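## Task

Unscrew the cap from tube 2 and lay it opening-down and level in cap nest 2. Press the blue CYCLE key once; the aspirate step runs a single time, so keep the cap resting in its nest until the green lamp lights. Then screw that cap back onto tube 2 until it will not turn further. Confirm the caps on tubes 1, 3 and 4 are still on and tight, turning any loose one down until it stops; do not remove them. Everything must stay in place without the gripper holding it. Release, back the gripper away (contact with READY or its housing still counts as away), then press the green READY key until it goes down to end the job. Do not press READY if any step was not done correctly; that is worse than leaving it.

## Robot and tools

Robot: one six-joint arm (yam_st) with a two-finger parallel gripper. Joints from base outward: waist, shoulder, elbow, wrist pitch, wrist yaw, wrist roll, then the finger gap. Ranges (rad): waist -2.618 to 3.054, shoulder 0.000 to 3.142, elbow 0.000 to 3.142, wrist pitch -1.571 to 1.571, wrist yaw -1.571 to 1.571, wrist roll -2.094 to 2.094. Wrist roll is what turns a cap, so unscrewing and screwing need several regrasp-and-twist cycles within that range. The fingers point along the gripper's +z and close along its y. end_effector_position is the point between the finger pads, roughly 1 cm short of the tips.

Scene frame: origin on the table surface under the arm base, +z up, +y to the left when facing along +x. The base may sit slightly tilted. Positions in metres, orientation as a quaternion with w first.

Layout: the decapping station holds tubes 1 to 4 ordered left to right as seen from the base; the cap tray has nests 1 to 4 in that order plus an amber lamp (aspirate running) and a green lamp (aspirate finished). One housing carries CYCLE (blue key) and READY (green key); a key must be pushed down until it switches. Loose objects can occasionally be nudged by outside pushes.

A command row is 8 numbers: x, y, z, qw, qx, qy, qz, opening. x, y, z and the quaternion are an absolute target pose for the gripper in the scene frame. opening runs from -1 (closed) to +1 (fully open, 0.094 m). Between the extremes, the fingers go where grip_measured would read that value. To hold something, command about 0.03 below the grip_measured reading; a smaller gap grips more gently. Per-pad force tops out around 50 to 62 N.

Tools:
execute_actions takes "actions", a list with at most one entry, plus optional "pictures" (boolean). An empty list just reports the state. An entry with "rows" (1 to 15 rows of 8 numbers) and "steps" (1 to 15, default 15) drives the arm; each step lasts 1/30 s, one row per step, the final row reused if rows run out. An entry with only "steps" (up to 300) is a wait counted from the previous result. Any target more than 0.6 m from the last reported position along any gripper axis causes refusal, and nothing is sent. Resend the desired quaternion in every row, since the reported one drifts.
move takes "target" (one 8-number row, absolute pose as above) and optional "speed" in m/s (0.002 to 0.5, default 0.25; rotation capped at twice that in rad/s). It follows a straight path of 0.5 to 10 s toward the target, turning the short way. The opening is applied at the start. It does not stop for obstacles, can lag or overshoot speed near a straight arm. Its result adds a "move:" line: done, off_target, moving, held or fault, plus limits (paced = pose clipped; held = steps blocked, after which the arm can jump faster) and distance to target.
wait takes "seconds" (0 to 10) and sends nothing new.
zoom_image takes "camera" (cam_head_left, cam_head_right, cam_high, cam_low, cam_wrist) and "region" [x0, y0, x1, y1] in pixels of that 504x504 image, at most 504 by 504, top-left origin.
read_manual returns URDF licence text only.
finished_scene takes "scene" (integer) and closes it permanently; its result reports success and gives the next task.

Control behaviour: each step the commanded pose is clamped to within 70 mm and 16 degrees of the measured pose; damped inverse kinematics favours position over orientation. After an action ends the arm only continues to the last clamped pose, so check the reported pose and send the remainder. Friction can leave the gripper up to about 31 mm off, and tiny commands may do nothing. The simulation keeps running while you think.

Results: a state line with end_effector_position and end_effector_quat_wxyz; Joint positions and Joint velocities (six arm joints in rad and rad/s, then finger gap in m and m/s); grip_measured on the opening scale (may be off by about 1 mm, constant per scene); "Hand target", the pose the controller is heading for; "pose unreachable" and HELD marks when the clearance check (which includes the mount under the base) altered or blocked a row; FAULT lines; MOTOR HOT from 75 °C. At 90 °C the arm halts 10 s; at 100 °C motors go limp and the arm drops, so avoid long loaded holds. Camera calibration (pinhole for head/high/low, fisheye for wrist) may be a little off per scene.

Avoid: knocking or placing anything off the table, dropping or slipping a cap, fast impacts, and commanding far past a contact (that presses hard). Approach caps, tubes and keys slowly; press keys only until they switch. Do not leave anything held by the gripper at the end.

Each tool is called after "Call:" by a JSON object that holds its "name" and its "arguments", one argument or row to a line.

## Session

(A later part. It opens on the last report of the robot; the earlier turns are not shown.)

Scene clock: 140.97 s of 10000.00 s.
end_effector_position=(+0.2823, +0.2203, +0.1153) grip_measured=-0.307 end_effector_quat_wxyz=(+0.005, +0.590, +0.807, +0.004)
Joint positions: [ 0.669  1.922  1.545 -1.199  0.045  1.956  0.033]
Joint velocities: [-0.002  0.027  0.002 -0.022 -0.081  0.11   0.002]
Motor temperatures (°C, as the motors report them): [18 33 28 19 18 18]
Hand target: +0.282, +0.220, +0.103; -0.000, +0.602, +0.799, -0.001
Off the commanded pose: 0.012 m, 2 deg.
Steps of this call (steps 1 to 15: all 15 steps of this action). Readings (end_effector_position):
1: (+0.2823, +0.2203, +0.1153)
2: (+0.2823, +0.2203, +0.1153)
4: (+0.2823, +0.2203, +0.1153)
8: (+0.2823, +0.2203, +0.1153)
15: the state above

Call:
{"name": "execute_actions", "arguments": {
  "actions": [
    {"rows":[[0.282,0.2205,0.113,0,0.6018,0.7986,0,-0.345],[0.282,0.2205,0.113,0,0.6018,0.7986,0,-0.345],[0.282,0.2205,0.113,0,0.6018,0.7986,0,-0.15]],"steps":7}
  ],
  "pictures": false
}}

Call:
{"name": "move", "arguments": {
  "target": [0.282,0.2205,0.113,0,-0.342,0.9397,0,-0.15],
  "speed": 0.5
}}

Call:
{"name": "move", "arguments": {
  "target": [0.282,0.2205,0.113,0,-0.9744,0.225,0,-0.15],
  "speed": 0.5
}}

Call:
{"name": "execute_actions", "arguments": {
  "actions": [
    {"rows":[[0.282,0.2205,0.113,0,-0.9744,0.225,0,-0.345],[0.282,0.2205,0.113,0,-0.9744,0.225,0,-0.345],[0.282,0.2205,0.113,0,-0.9744,0.225,0,-0.345],[0.282,0.2205,0.113,0,-0.9744,0.225,0,-0.345],[0.282,0.2205,0.113,0,-0.9744,0.225,0,-0.345],[0.282,0.2205,0.099,0,-0.9744,0.225,0,-0.345]],"steps":10}
  ],
  "pictures": false
}}

Call:
{"name": "execute_actions", "arguments": {
  "actions": [
    {"rows":[[0.282,0.2205,0.099,0,-0.342,0.9397,0,-0.345]],"steps":15}
  ],
  "pictures": false
}}

Call:
{"name": "execute_actions", "arguments": {
  "actions": [
    {"rows":[[0.282,0.2205,0.099,0,-0.342,0.9397,0,-0.345]],"steps":15}
  ],
  "pictures": false
}}

Call:
{"name": "execute_actions", "arguments": {
  "actions": [
    {"rows":[[0.282,0.2205,0.099,0,-0.342,0.9397,0,-0.345]],"steps":15}
  ],
  "pictures": false
}}

Scene clock: 145.23 s of 10000.00 s.
end_effector_position=(+0.2820, +0.2204, +0.1153) grip_measured=-0.153 end_effector_quat_wxyz=(+0.004, +0.596, +0.803, +0.004)
Joint positions: [ 0.669  1.922  1.545 -1.201  0.043  1.971  0.04 ]
Joint velocities: [-0.007 -0.002 -0.002  0.007 -0.022 -0.007  0.001]
Motor temperatures (°C, as the motors report them): [18 33 27 19 18 18]
Hand target: +0.282, +0.220, +0.113; -0.000, +0.602, +0.799, -0.000
Off the commanded pose: 0.002 m, 1 deg.
Steps of this call (steps 1 to 121: nothing new was sent; steps 122 to 128: all 7 steps of this action). Readings (end_effector_position):
122: (+0.2822, +0.2202, +0.1153)
123: (+0.2822, +0.2202, +0.1153)
125: (+0.2820, +0.2203, +0.1153)
128: the state above

Scene clock: 148.20 s of 10000.00 s.
end_effector_position=(+0.2819, +0.2204, +0.1153) grip_measured=-0.152 end_effector_quat_wxyz=(+0.005, -0.337, +0.942, -0.001)
Joint positions: [ 0.669  1.922  1.545 -1.201  0.043  0.005  0.04 ]
Joint velocities: [-0.002 -0.022 -0.002  0.007 -0.007 -0.022 -0.002]
Motor temperatures (°C, as the motors report them): [18 33 27 19 18 18]
Hand target: +0.282, +0.220, +0.113; +0.000, -0.342, +0.940, -0.000
Off the commanded pose: 0.002 m, 1 deg.
move: done
camera_calibration (this result's frames):
cam_wrist: T_world_to_cam=[[0.779498, -0.62547, 0.0342069, -0.0907381], [-0.539198, -0.642182, 0.544856, 0.261273], [-0.318825, -0.443159, -0.837831, 0.380869], [0, 0, 0, 1]] pos_world=[0.333039, 0.279816, 0.179852]

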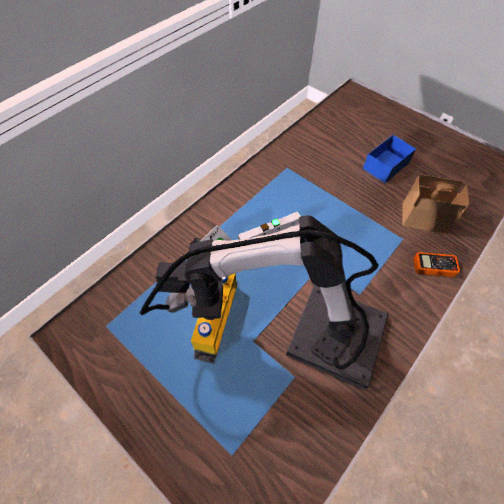

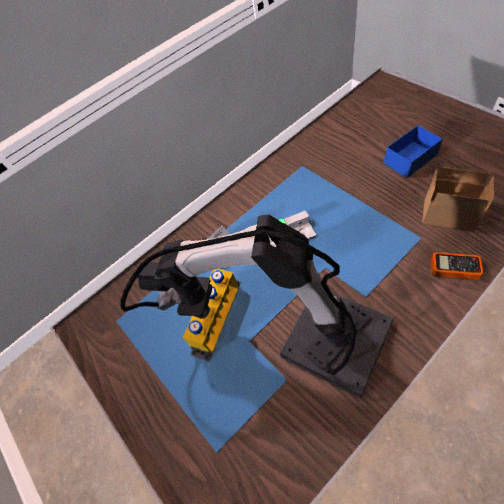

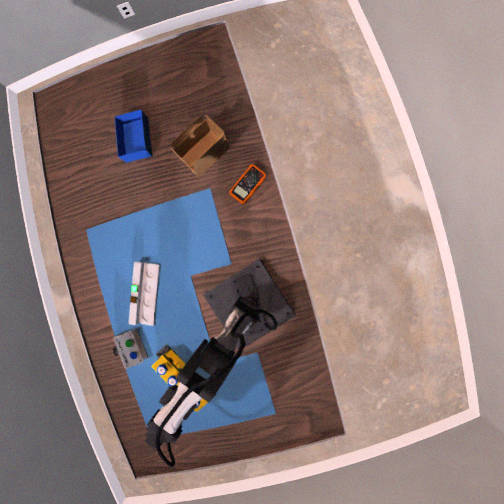

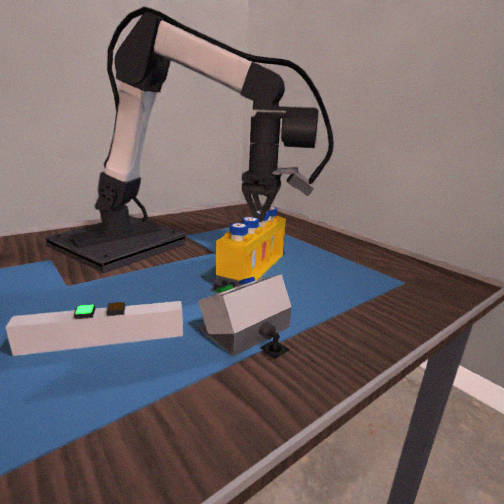

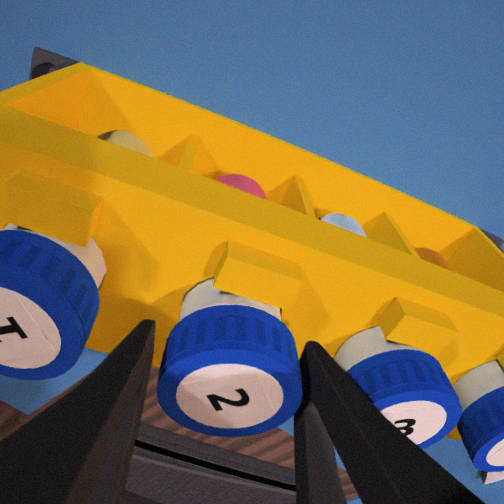

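Scene clock: 150.97 s of 10000.00 s.
end_effector_position=(+0.2819, +0.2204, +0.1153) grip_measured=-0.152 end_effector_quat_wxyz=(-0.002, +0.973, -0.230, +0.005)
Joint positions: [ 0.669  1.922  1.545 -1.201  0.043 -1.985  0.04 ]
Joint velocities: [ 0.027 -0.027 -0.007  0.051  0.037 -0.066  0.   ]
Motor temperatures (°C, as the motors report them): [18 34 28 19 18 18]
Hand target: +0.282, +0.220, +0.113; -0.000, +0.974, -0.225, +0.000
Off the commanded pose: 0.002 m, 1 deg.
move: done
camera_calibration (this result's frames):
cam_wrist: T_world_to_cam=[[0.253389, 0.96686, 0.0312414, -0.293033], [0.796926, -0.226943, 0.559827, -0.208656], [0.548364, -0.116957, -0.82802, 0.0633622], [0, 0, 0, 1]] pos_world=[0.205789, 0.243379, 0.178431]

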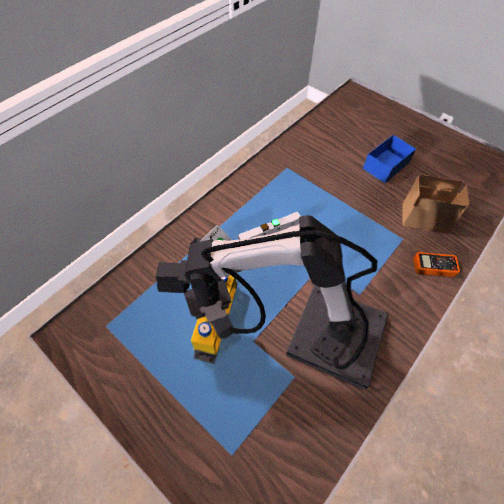

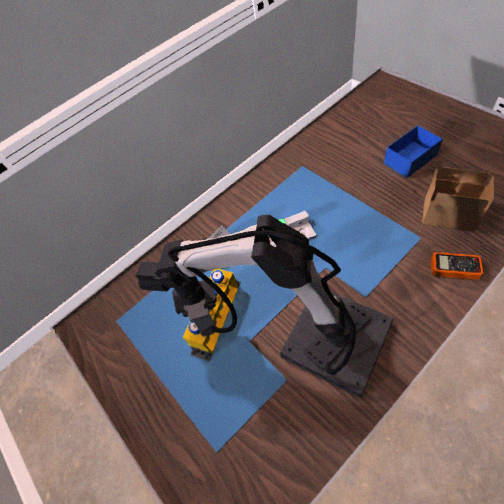

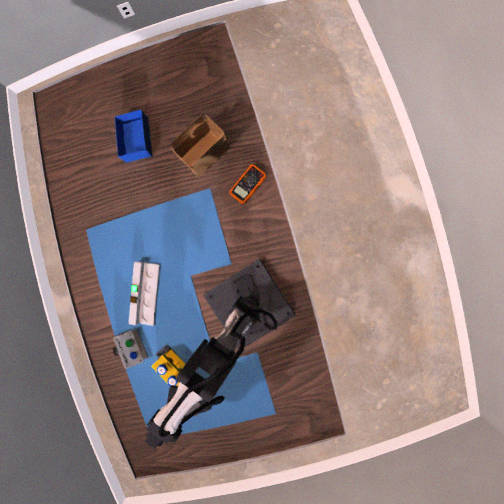

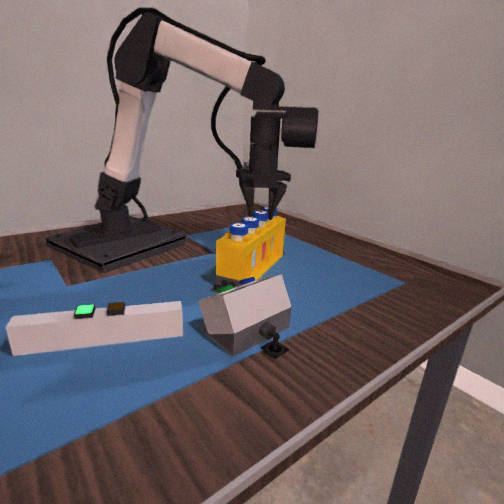

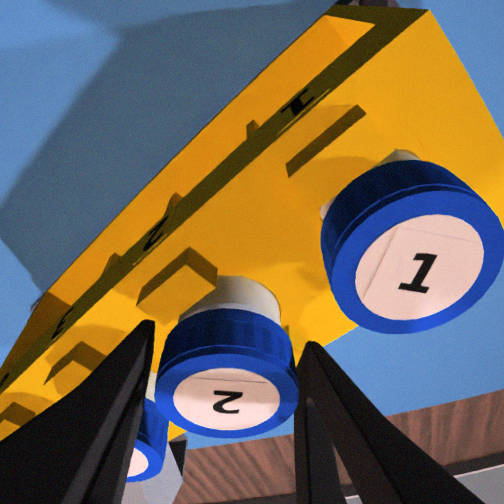

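Scene clock: 151.30 s of 10000.00 s.
end_effector_position=(+0.2818, +0.2203, +0.1139) grip_measured=-0.309 end_effector_quat_wxyz=(-0.002, +0.973, -0.229, +0.005)
Joint positions: [ 0.669  1.922  1.539 -1.195  0.043 -1.987  0.032]
Joint velocities: [ 0.007  0.002  0.007  0.037 -0.007  0.051 -0.   ]
Motor temperatures (°C, as the motors report them): [18 34 28 19 18 18]
Hand target: +0.281, +0.220, +0.099; +0.000, +0.974, -0.225, -0.000
Off the commanded pose: 0.015 m, 1 deg.
Steps of this call (steps 1 to 10: all 10 steps of this action). Readings (end_effector_position):
1: (+0.2819, +0.2204, +0.1153)
2: (+0.2819, +0.2204, +0.1153)
4: (+0.2819, +0.2204, +0.1153)
8: (+0.2818, +0.2203, +0.1139)
10: the state above

Scene clock: 151.80 s of 10000.00 s.
end_effector_position=(+0.2819, +0.2205, +0.1140) grip_measured=-0.309 end_effector_quat_wxyz=(-0.004, +0.843, -0.538, +0.004)
Joint positions: [ 0.669  1.922  1.539 -1.194  0.042 -1.313  0.032]
Joint velocities: [-0.002  0.002  0.012  0.007 -0.007  1.297  0.   ]
Motor temperatures (°C, as the motors report them): [18 34 28 19 18 18]
Hand target: +0.281, +0.220, +0.099; -0.000, +0.782, -0.623, -0.003
Off the commanded pose: 0.015 m, 75 deg; orientation clipped at the last step of the last action.
Steps of this call (steps 1 to 15: all 15 steps of this action). Readings (end_effector_position):
1: (+0.2818, +0.2203, +0.1139)
2: (+0.2817, +0.2204, +0.1139)
4: (+0.2817, +0.2204, +0.1139)
8: (+0.2818, +0.2204, +0.1139)
15: the state above

Scene clock: 152.30 s of 10000.00 s.
end_effector_position=(+0.2821, +0.2207, +0.1140) grip_measured=-0.309 end_effector_quat_wxyz=(+0.006, -0.615, +0.789, -0.002)
Joint positions: [ 0.669  1.922  1.539 -1.193  0.042 -0.632  0.032]
Joint velocities: [ 0.012 -0.017 -0.012 -0.022 -0.007  1.267 -0.   ]
Motor temperatures (°C, as the motors report them): [18 34 28 19 18 18]
Hand target: +0.281, +0.220, +0.099; -0.001, -0.529, +0.848, +0.003
Off the commanded pose: 0.015 m, 36 deg; orientation clipped at the last step of the last action.
Steps of this call (steps 1 to 15: all 15 steps of this action). Readings (end_effector_position):
1: (+0.2819, +0.2206, +0.1140)
2: (+0.2819, +0.2206, +0.1140)
4: (+0.2819, +0.2206, +0.1140)
8: (+0.2820, +0.2206, +0.1140)
15: the state above

Scene clock: 152.80 s of 10000.00 s.
end_effector_position=(+0.2825, +0.2208, +0.1139) grip_measured=-0.309 end_effector_quat_wxyz=(+0.007, -0.377, +0.926, -0.000)
Joint positions: [ 0.668  1.922  1.539 -1.192  0.042 -0.082  0.032]
Joint velocities: [ 0.022  0.002  0.007 -0.022  0.007  0.374  0.   ]
Motor temperatures (°C, as the motors report them): [18 34 28 19 18 18]
Hand target: +0.281, +0.220, +0.099; -0.001, -0.343, +0.939, -0.000
Off the commanded pose: 0.015 m, 4 deg.
Steps of this call (steps 1 to 15: all 15 steps of this action). Readings (end_effector_position):
1: (+0.2821, +0.2208, +0.1140)
2: (+0.2821, +0.2208, +0.1140)
4: (+0.2822, +0.2209, +0.1140)
8: (+0.2823, +0.2207, +0.1139)
15: the state above

Call:
{"name": "execute_actions", "arguments": {
  "actions": [
    {"rows":[[0.282,0.2205,0.099,0,0.6018,0.7986,0,-0.345]],"steps":15}
  ],
  "pictures": false
}}

Call:
{"name": "execute_actions", "arguments": {
  "actions": [
    {"rows":[[0.282,0.2205,0.099,0,0.6018,0.7986,0,-0.345]],"steps":15}
  ],
  "pictures": false
}}

Call:
{"name": "execute_actions", "arguments": {
  "actions": [
    {"rows":[[0.282,0.2205,0.099,0,0.6018,0.7986,0,-0.345]],"steps":15}
  ]
}}

Call:
{"name": "zoom_image", "arguments": {
  "camera": "cam_low",
  "region": [220,180,290,250]
}}

Scene clock: 154.67 s of 10000.00 s.
end_effector_position=(+0.2826, +0.2205, +0.1134) grip_measured=-0.309 end_effector_quat_wxyz=(+0.007, -0.021, +1.000, +0.001)
Joint positions: [ 0.668  1.922  1.537 -1.189  0.044  0.649  0.032]
Joint velocities: [-0.002  0.002  0.017 -0.007 -0.007  1.267  0.   ]
Motor temperatures (°C, as the motors report them): [18 33 27 19 18 18]
Hand target: +0.281, +0.220, +0.099; -0.001, +0.083, +0.997, +0.002
Off the commanded pose: 0.014 m, 76 deg; orientation clipped at the last step of the last action.
Steps of this call (steps 1 to 41: nothing new was sent; steps 42 to 56: all 15 steps of this action). Readings (end_effector_position):
42: (+0.2824, +0.2207, +0.1135)
43: (+0.2824, +0.2207, +0.1134)
45: (+0.2824, +0.2207, +0.1134)
49: (+0.2825, +0.2206, +0.1134)
56: the state above

Scene clock: 155.17 s of 10000.00 s.
end_effector_position=(+0.2826, +0.2200, +0.1131) grip_measured=-0.309 end_effector_quat_wxyz=(+0.007, +0.314, +0.949, +0.003)
Joint positions: [ 0.667  1.922  1.536 -1.189  0.045  1.331  0.032]
Joint velocities: [-0.017  0.007 -0.002  0.022 -0.037  1.297  0.001]
Motor temperatures (°C, as the motors report them): [18 33 27 19 18 18]
Hand target: +0.281, +0.220, +0.099; -0.002, +0.411, +0.911, +0.000
Off the commanded pose: 0.014 m, 37 deg; orientation clipped at the last step of the last action.
Steps of this call (steps 1 to 15: all 15 steps of this action). Readings (end_effector_position):
1: (+0.2826, +0.2205, +0.1134)
2: (+0.2827, +0.2204, +0.1134)
4: (+0.2825, +0.2202, +0.1131)
8: (+0.2825, +0.2201, +0.1131)
15: the state above

Scene clock: 155.67 s of 10000.00 s.
end_effector_position=(+0.2822, +0.2196, +0.1128) grip_measured=-0.309 end_effector_quat_wxyz=(+0.003, +0.567, +0.824, +0.004)
Joint positions: [ 0.666  1.922  1.535 -1.191  0.042  1.896  0.032]
Joint velocities: [-0.002  0.012 -0.012 -0.007 -0.037  0.447 -0.001]
Motor temperatures (°C, as the motors report them): [18 33 27 19 18 18]
Hand target: +0.281, +0.220, +0.099; -0.001, +0.600, +0.800, -0.001
Off the commanded pose: 0.014 m, 5 deg.
Steps of this call (steps 1 to 15: all 15 steps of this action). Readings (end_effector_position):
1: (+0.2826, +0.2200, +0.1131)
2: (+0.2826, +0.2199, +0.1131)
4: (+0.2826, +0.2199, +0.1131)
8: (+0.2825, +0.2198, +0.1131)
15: the state above
camera_calibration (this result's frames):
cam_wrist: T_world_to_cam=[[-0.840529, -0.541491, 0.0173017, 0.349228], [-0.444618, 0.707701, 0.549066, -0.0613089], [-0.309559, 0.453813, -0.8356, 0.178652], [0, 0, 0, 1]] pos_world=[0.32158, 0.151417, 0.176902]

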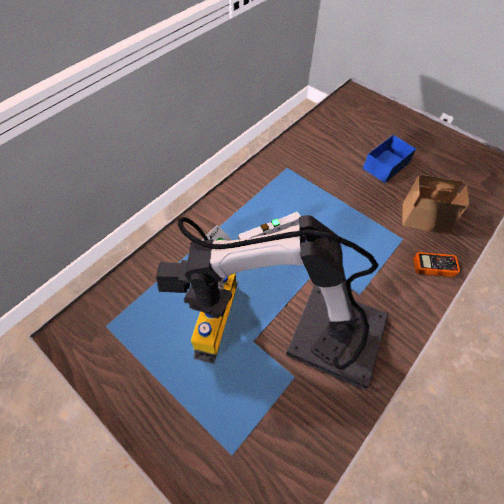

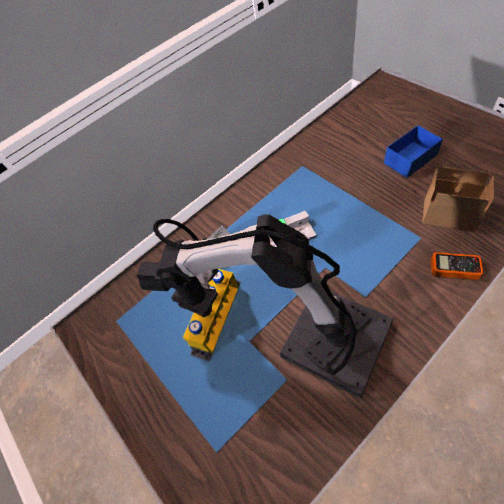

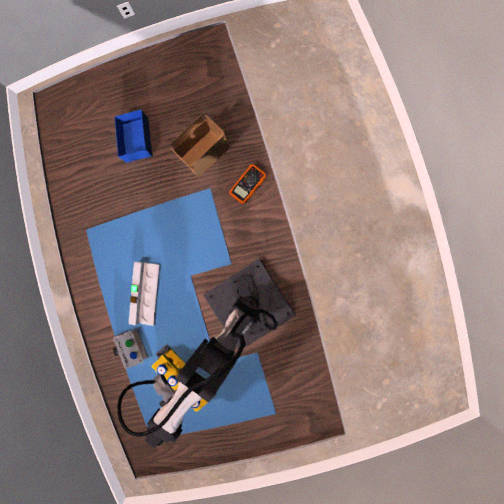

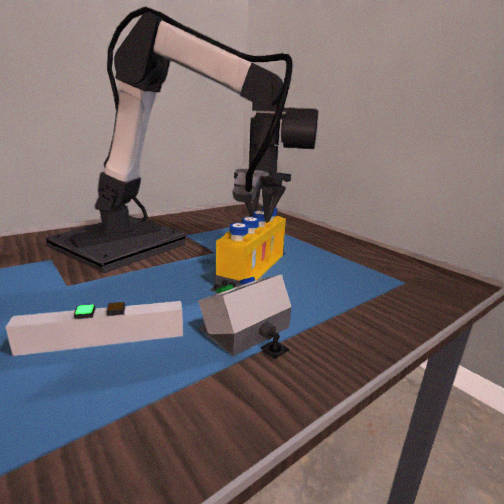

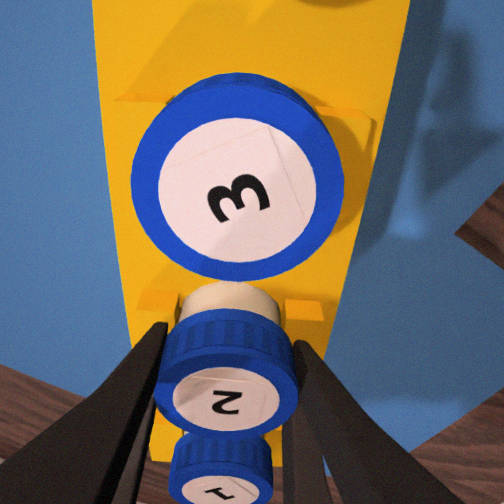

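Region (220, 180, 290, 250) of cam_low's 504x504 image, scaled by 7.200, with more detail than that image has.

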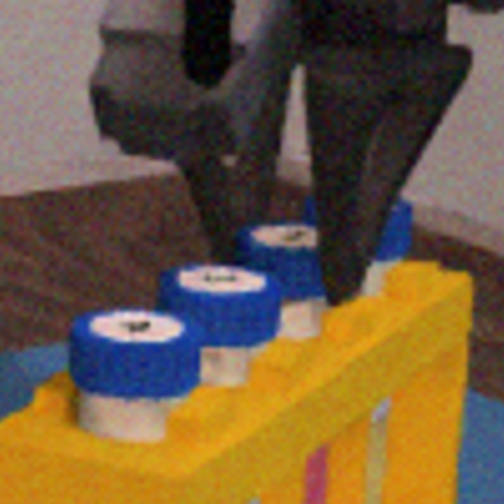

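Call:
{"name": "execute_actions", "arguments": {
  "actions": [
    {"rows":[[0.282,0.2205,0.111,0,0.6018,0.7986,0,-0.345],[0.282,0.2205,0.111,0,0.6018,0.7986,0,-0.345],[0.282,0.2205,0.111,0,0.6018,0.7986,0,-0.15]],"steps":7}
  ],
  "pictures": false
}}

Call:
{"name": "move", "arguments": {
  "target": [0.282,0.2205,0.111,0,-0.7071,0.7071,0,-0.15],
  "speed": 0.5
}}

Call:
{"name": "execute_actions", "arguments": {
  "actions": [
    {"rows":[[0.282,0.2205,0.111,0,-0.7071,0.7071,0,-0.345],[0.282,0.2205,0.111,0,-0.7071,0.7071,0,-0.345],[0.282,0.2205,0.111,0,-0.7071,0.7071,0,-0.345],[0.282,0.2205,0.111,0,-0.7071,0.7071,0,-0.345],[0.282,0.2205,0.111,0,-0.7071,0.7071,0,-0.345],[0.282,0.2205,0.104,0,0.0872,0.9962,0,-0.345]],"steps":15}
  ],
  "pictures": false
}}

Call:
{"name": "execute_actions", "arguments": {
  "actions": [
    {"rows":[[0.282,0.2205,0.104,0,0.0872,0.9962,0,-0.345]],"steps":15}
  ],
  "pictures": false
}}

Call:
{"name": "execute_actions", "arguments": {
  "actions": [
    {"rows":[[0.282,0.2205,0.104,0,0.0872,0.9962,0,-0.345]],"steps":15}
  ],
  "pictures": false
}}

Call:
{"name": "execute_actions", "arguments": {
  "actions": [
    {"rows":[[0.282,0.2205,0.104,0,0.225,0.9744,0,-0.345]],"steps":15}
  ],
  "pictures": false
}}

Call:
{"name": "execute_actions", "arguments": {
  "actions": [
    {"rows":[[0.282,0.2205,0.104,0,0.3256,0.9455,0,-0.345]],"steps":15}
  ],
  "pictures": false
}}

Scene clock: 158.53 s of 10000.00 s.
end_effector_position=(+0.2819, +0.2195, +0.1122) grip_measured=-0.153 end_effector_quat_wxyz=(+0.003, +0.596, +0.803, +0.003)
Joint positions: [ 0.666  1.923  1.535 -1.191  0.041  1.967  0.04 ]
Joint velocities: [-0.002 -0.022 -0.002  0.007  0.007  0.037  0.001]
Motor temperatures (°C, as the motors report them): [18 33 27 19 18 18]
Hand target: +0.282, +0.220, +0.111; +0.000, +0.602, +0.799, +0.000
Off the commanded pose: 0.002 m, 1 deg.
Steps of this call (steps 1 to 79: nothing new was sent; steps 80 to 86: all 7 steps of this action). Readings (end_effector_position):
80: (+0.2820, +0.2195, +0.1128)
81: (+0.2820, +0.2195, +0.1128)
83: (+0.2820, +0.2195, +0.1126)
86: the state above

Scene clock: 162.37 s of 10000.00 s.
end_effector_position=(+0.2819, +0.2195, +0.1122) grip_measured=-0.152 end_effector_quat_wxyz=(-0.003, +0.702, -0.712, +0.002)
Joint positions: [ 0.666  1.923  1.535 -1.191  0.041 -0.868  0.04 ]
Joint velocities: [-0.017 -0.007 -0.007  0.007 -0.007 -0.007 -0.001]
Motor temperatures (°C, as the motors report them): [18 34 27 19 18 18]
Hand target: +0.282, +0.220, +0.111; -0.000, +0.707, -0.707, +0.000
Off the commanded pose: 0.002 m, 1 deg.
move: done
camera_calibration (this result's frames):
cam_wrist: T_world_to_cam=[[0.980588, 0.192955, 0.0348603, -0.327628], [0.142105, -0.821846, 0.551702, 0.10893], [0.135103, -0.536039, -0.833312, 0.269819], [0, 0, 0, 1]] pos_world=[0.269336, 0.297374, 0.176168]

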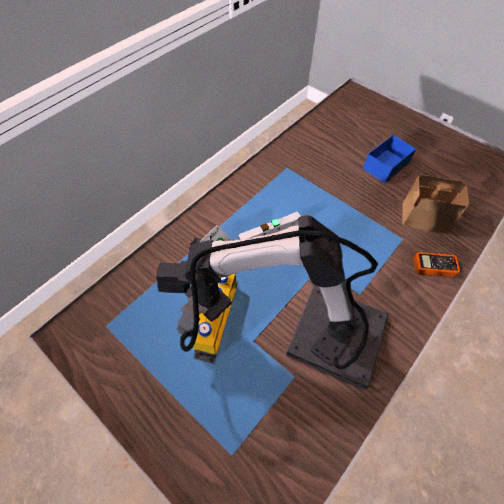

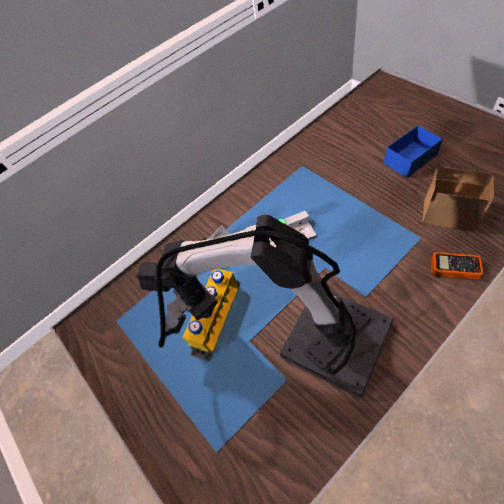

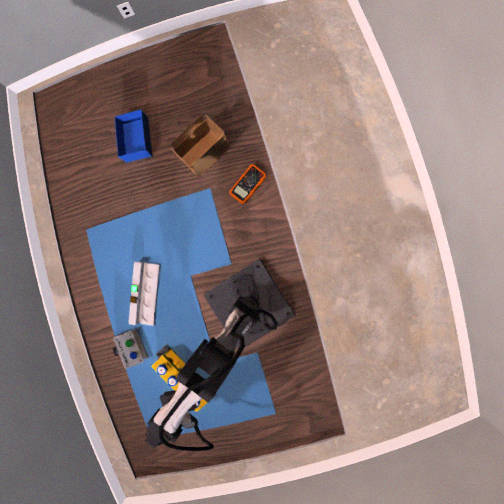

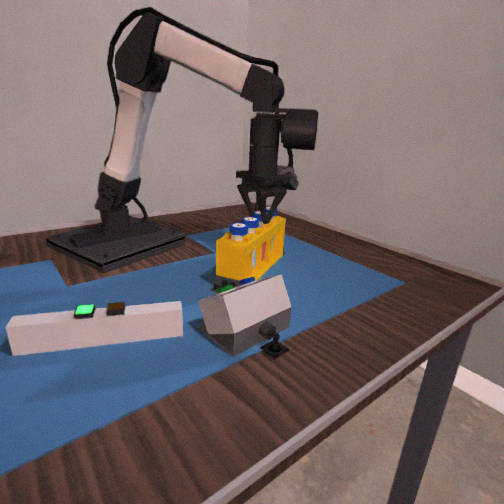

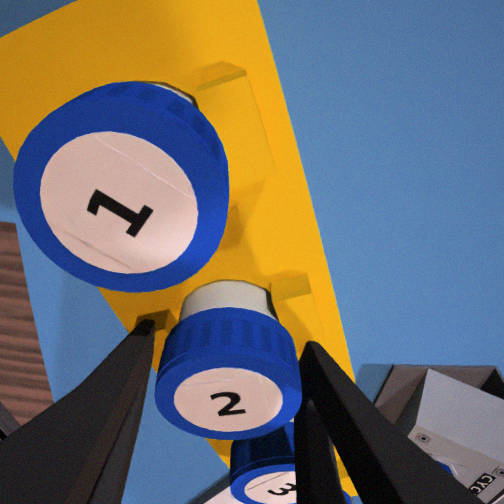

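Scene clock: 162.87 s of 10000.00 s.
end_effector_position=(+0.2817, +0.2196, +0.1118) grip_measured=-0.307 end_effector_quat_wxyz=(+0.003, -0.524, +0.852, -0.001)
Joint positions: [ 0.666  1.923  1.533 -1.19   0.04  -0.413  0.033]
Joint velocities: [-0.007 -0.027 -0.002 -0.022 -0.066  1.297  0.001]
Motor temperatures (°C, as the motors report them): [18 34 27 19 18 18]
Hand target: +0.282, +0.220, +0.104; -0.000, -0.433, +0.901, +0.004
Off the commanded pose: 0.008 m, 73 deg; orientation clipped at the last step of the last action.
Steps of this call (steps 1 to 15: all 15 steps of this action). Readings (end_effector_position):
1: (+0.2819, +0.2195, +0.1122)
2: (+0.2820, +0.2194, +0.1122)
4: (+0.2820, +0.2194, +0.1122)
8: (+0.2822, +0.2196, +0.1122)
15: the state above

Scene clock: 163.37 s of 10000.00 s.
end_effector_position=(+0.2814, +0.2200, +0.1115) grip_measured=-0.308 end_effector_quat_wxyz=(+0.003, -0.204, +0.979, +0.002)
Joint positions: [ 0.666  1.923  1.532 -1.188  0.037  0.28   0.033]
Joint velocities: [-0.002 -0.007  0.002 -0.051  0.037  1.267  0.   ]
Motor temperatures (°C, as the motors report them): [18 34 27 19 18 18]
Hand target: +0.282, +0.220, +0.104; -0.002, -0.101, +0.995, +0.004
Off the commanded pose: 0.008 m, 34 deg; orientation clipped at the last step of the last action.
Steps of this call (steps 1 to 15: all 15 steps of this action). Readings (end_effector_position):
1: (+0.2817, +0.2196, +0.1118)
2: (+0.2816, +0.2196, +0.1118)
4: (+0.2816, +0.2197, +0.1118)
8: (+0.2816, +0.2198, +0.1118)
15: the state above

Scene clock: 163.87 s of 10000.00 s.
end_effector_position=(+0.2816, +0.2202, +0.1115) grip_measured=-0.308 end_effector_quat_wxyz=(+0.003, +0.056, +0.998, +0.003)
Joint positions: [ 0.666  1.923  1.532 -1.187  0.037  0.803  0.033]
Joint velocities: [-0.007 -0.007  0.002 -0.007 -0.081  0.315 -0.001]
Motor temperatures (°C, as the motors report them): [18 34 27 19 18 18]
Hand target: +0.282, +0.220, +0.104; -0.000, +0.086, +0.996, -0.000
Off the commanded pose: 0.007 m, 4 deg.
Steps of this call (steps 1 to 15: all 15 steps of this action). Readings (end_effector_position):
1: (+0.2814, +0.2200, +0.1115)
2: (+0.2814, +0.2200, +0.1115)
4: (+0.2815, +0.2201, +0.1115)
8: (+0.2815, +0.2202, +0.1115)
15: the state above

Scene clock: 164.37 s of 10000.00 s.
end_effector_position=(+0.2815, +0.2204, +0.1115) grip_measured=-0.308 end_effector_quat_wxyz=(+0.002, +0.172, +0.985, +0.004)
Joint positions: [ 0.666  1.923  1.532 -1.187  0.036  1.035  0.033]
Joint velocities: [-0.007  0.012 -0.007 -0.022  0.022  0.037 -0.001]
Motor temperatures (°C, as the motors report them): [18 34 27 19 18 18]
Hand target: +0.282, +0.220, +0.104; -0.001, +0.223, +0.975, +0.000
Off the commanded pose: 0.007 m, 6 deg.
Steps of this call (steps 1 to 15: all 15 steps of this action). Readings (end_effector_position):
1: (+0.2815, +0.2203, +0.1115)
2: (+0.2815, +0.2203, +0.1115)
4: (+0.2816, +0.2204, +0.1115)
8: (+0.2816, +0.2204, +0.1115)
15: the state above

Scene clock: 164.87 s of 10000.00 s.
end_effector_position=(+0.2818, +0.2206, +0.1115) grip_measured=-0.308 end_effector_quat_wxyz=(+0.003, +0.259, +0.966, +0.004)
Joint positions: [ 0.666  1.923  1.532 -1.186  0.037  1.214  0.032]
Joint velocities: [-0.002  0.012 -0.002  0.007 -0.081 -0.007  0.001]
Motor temperatures (°C, as the motors report them): [18 34 27 19 18 18]
Hand target: +0.282, +0.220, +0.104; -0.001, +0.322, +0.947, +0.000
Off the commanded pose: 0.007 m, 8 deg.
Steps of this call (steps 1 to 15: all 15 steps of this action). Readings (end_effector_position):
1: (+0.2817, +0.2204, +0.1115)
2: (+0.2818, +0.2205, +0.1115)
4: (+0.2819, +0.2205, +0.1115)
8: (+0.2818, +0.2205, +0.1115)
15: the state above

Call:
{"name": "execute_actions", "arguments": {
  "actions": [
    {"rows":[[0.282,0.2205,0.111,0,0.259,0.966,0,-0.345],[0.282,0.2205,0.111,0,0.259,0.966,0,-0.345],[0.282,0.2205,0.111,0,0.259,0.966,0,-0.15]],"steps":7}
  ],
  "pictures": false
}}

Call:
{"name": "move", "arguments": {
  "target": [0.282,0.2205,0.165,0,0.259,0.966,0,-0.15],
  "speed": 0.1
}}

Call:
{"name": "move", "arguments": {
  "target": [0.412,0.022,0.13,0.2163,-0.0341,0.9757,0.0076,-1],
  "speed": 0.25
}}

Call:
{"name": "zoom_image", "arguments": {
  "camera": "cam_head_right",
  "region": [170,260,260,350]
}}

Scene clock: 166.77 s of 10000.00 s.
end_effector_position=(+0.2816, +0.2205, +0.1115) grip_measured=-0.153 end_effector_quat_wxyz=(+0.003, +0.252, +0.968, +0.004)
Joint positions: [ 0.666  1.923  1.532 -1.186  0.037  1.201  0.04 ]
Joint velocities: [-0.002 -0.007 -0.012  0.022 -0.037 -0.051 -0.   ]
Motor temperatures (°C, as the motors report them): [18 34 27 19 18 18]
Hand target: +0.282, +0.220, +0.111; +0.000, +0.259, +0.966, +0.000
Off the commanded pose: 0.001 m, 1 deg.
Steps of this call (steps 1 to 50: nothing new was sent; steps 51 to 57: all 7 steps of this action). Readings (end_effector_position):
51: (+0.2817, +0.2205, +0.1115)
52: (+0.2817, +0.2205, +0.1115)
54: (+0.2816, +0.2205, +0.1115)
57: the state above

Scene clock: 168.10 s of 10000.00 s.
end_effector_position=(+0.2834, +0.2193, +0.1634) grip_measured=-0.152 end_effector_quat_wxyz=(+0.002, +0.257, +0.967, +0.002)
Joint positions: [ 0.666  1.923  1.738 -1.397  0.038  1.21   0.04 ]
Joint velocities: [-0.012  0.007  0.007 -0.022 -0.051  0.007  0.001]
Motor temperatures (°C, as the motors report them): [18 34 28 19 18 18]
Hand target: +0.283, +0.221, +0.165; +0.000, +0.259, +0.966, +0.000
Off the commanded pose: 0.002 m, 0 deg.
move: done
camera_calibration (this result's frames):
cam_wrist: T_world_to_cam=[[-0.306544, -0.951571, 0.0233151, 0.286875], [-0.791388, 0.268399, 0.549243, 0.1062], [-0.528901, 0.149916, -0.835338, 0.350211], [0, 0, 0, 1]] pos_world=[0.357212, 0.191976, 0.227527]

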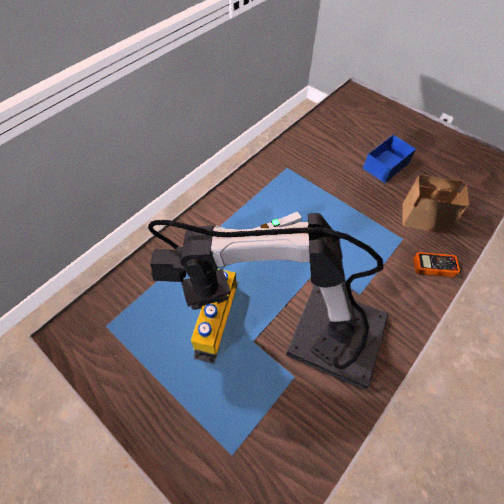

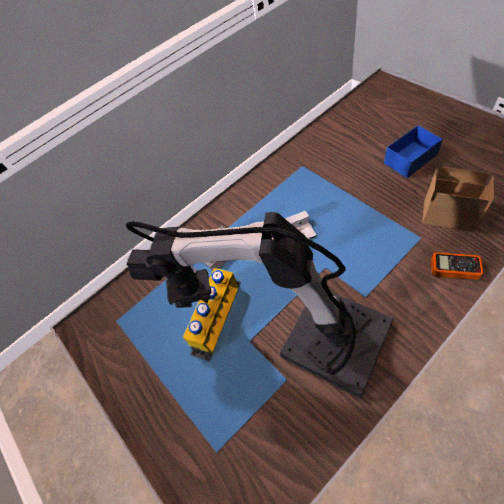

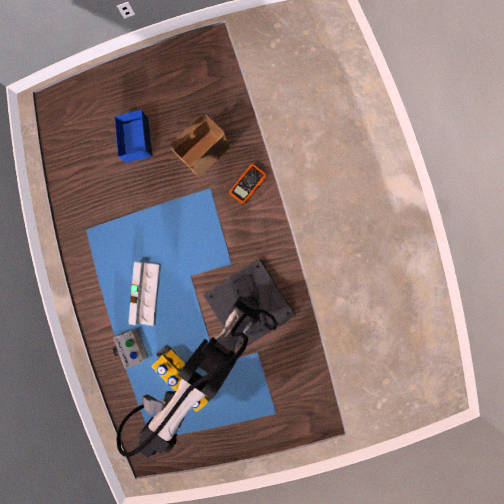

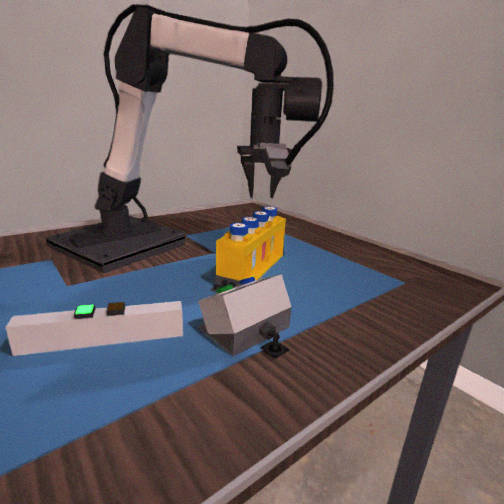

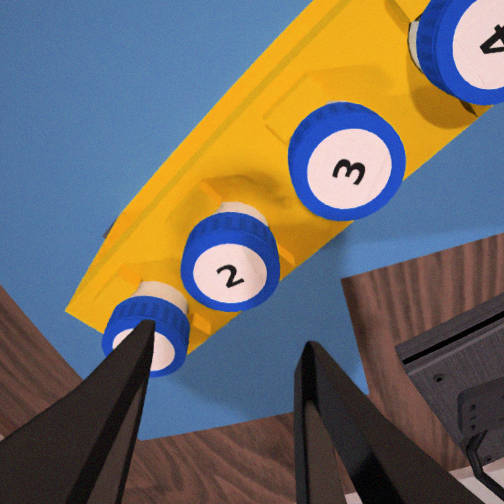

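Scene clock: 170.27 s of 10000.00 s.
end_effector_position=(+0.4134, +0.0226, +0.1258) grip_measured=-0.990 end_effector_quat_wxyz=(+0.206, -0.030, +0.978, +0.008)
Joint positions: [ 0.056  1.74   1.306 -0.713  0.04   0.002  0.   ]
Joint velocities: [ 0.002 -0.027 -0.002  0.022  0.007 -0.037 -0.   ]
Motor temperatures (°C, as the motors report them): [18 34 28 19 18 18]
Hand target: +0.414, +0.023, +0.130; +0.217, -0.035, +0.975, +0.011
Off the commanded pose: 0.004 m, 1 deg.
move: done
camera_calibration (this result's frames):
cam_wrist: T_world_to_cam=[[0.238143, -0.965695, 0.103539, -0.094554], [-0.960226, -0.218102, 0.174348, 0.41051], [-0.145785, -0.140941, -0.979225, 0.283391], [0, 0, 0, 1]] pos_world=[0.458014, 0.0381638, 0.215722]

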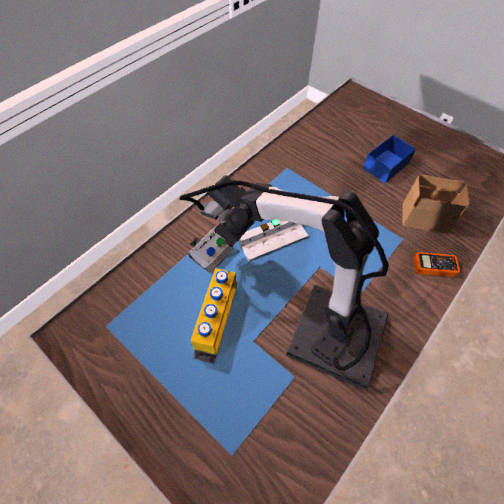

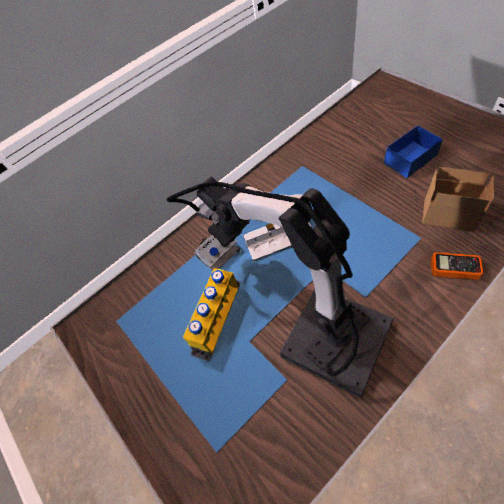

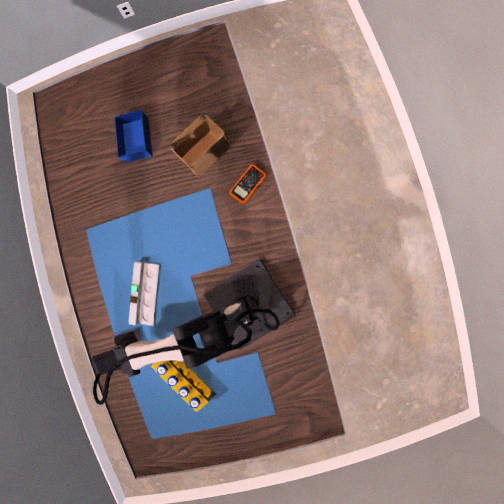

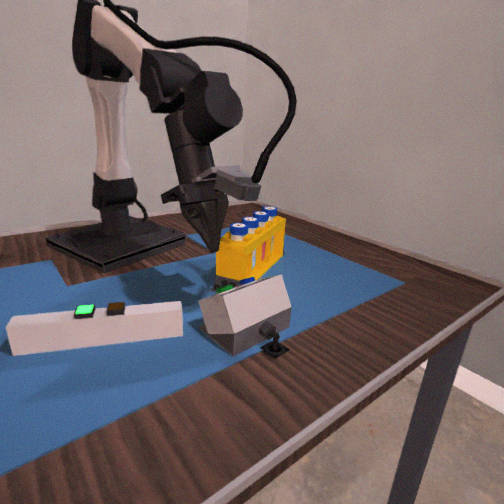

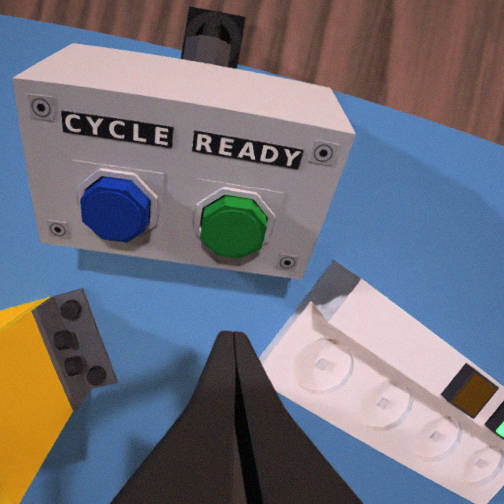

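Region (170, 260, 260, 350) of cam_head_right's 504x504 image, scaled by 5.600, with more detail than that image has.

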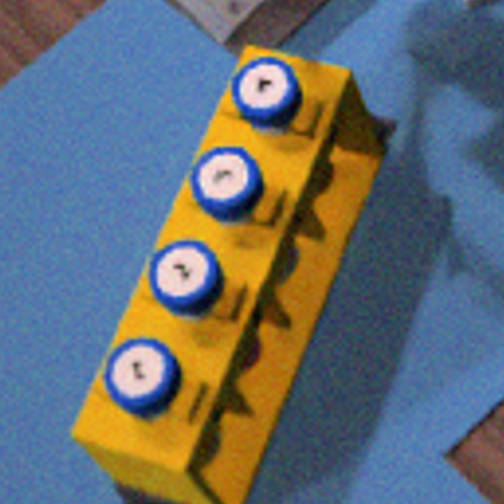

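Call:
{"name": "move", "arguments": {
  "target": [0.448,0.027,0.054,0.2163,-0.0341,0.9757,0.0076,-1],
  "speed": 0.04
}}

Scene clock: 173.70 s of 10000.00 s.
end_effector_position=(+0.4396, +0.0269, +0.0745) grip_measured=-0.990 end_effector_quat_wxyz=(+0.214, -0.031, +0.976, +0.009)
Joint positions: [ 0.056  1.881  1.264 -0.514  0.039  0.     0.   ]
Joint velocities: [ 0.002  0.007  0.007  0.037 -0.095  0.022 -0.001]
Motor temperatures (°C, as the motors report them): [18 34 28 20 18 18]
move: unfinished (the scene ended)
camera_calibration (this result's frames):
cam_wrist: T_world_to_cam=[[0.23783, -0.965503, 0.106024, -0.091336], [-0.962727, -0.219844, 0.157558, 0.447947], [-0.128814, -0.139544, -0.981802, 0.230287], [0, 0, 0, 1]] pos_world=[0.482638, 0.0424288, 0.165203]
The task's run has ended: the event that ends the task has happened.

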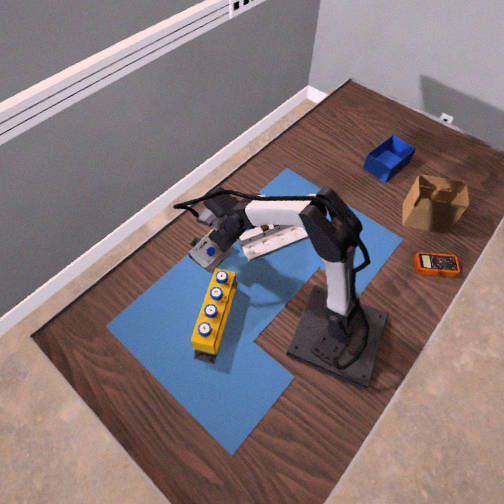

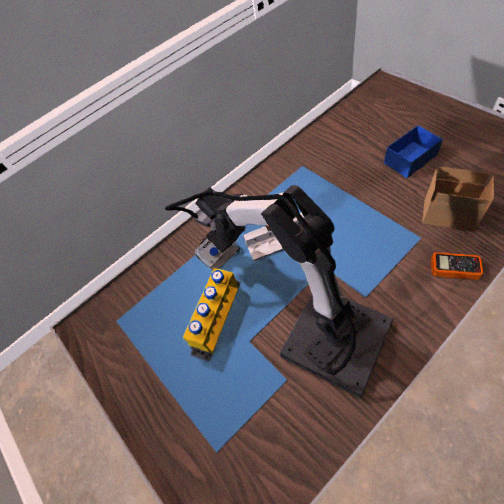

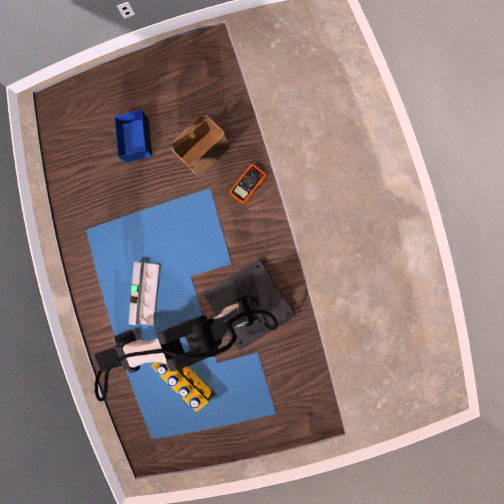

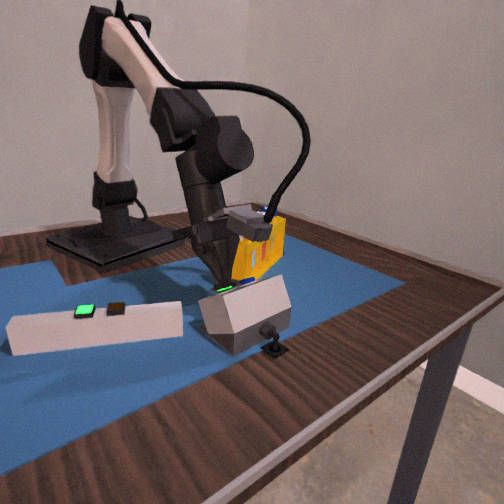

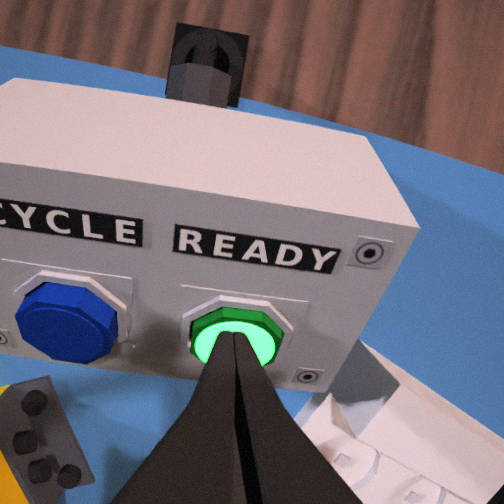

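Call:
{"name": "finished_scene", "arguments": {
  "scene": 2
}}

The scene is finished: the task was done.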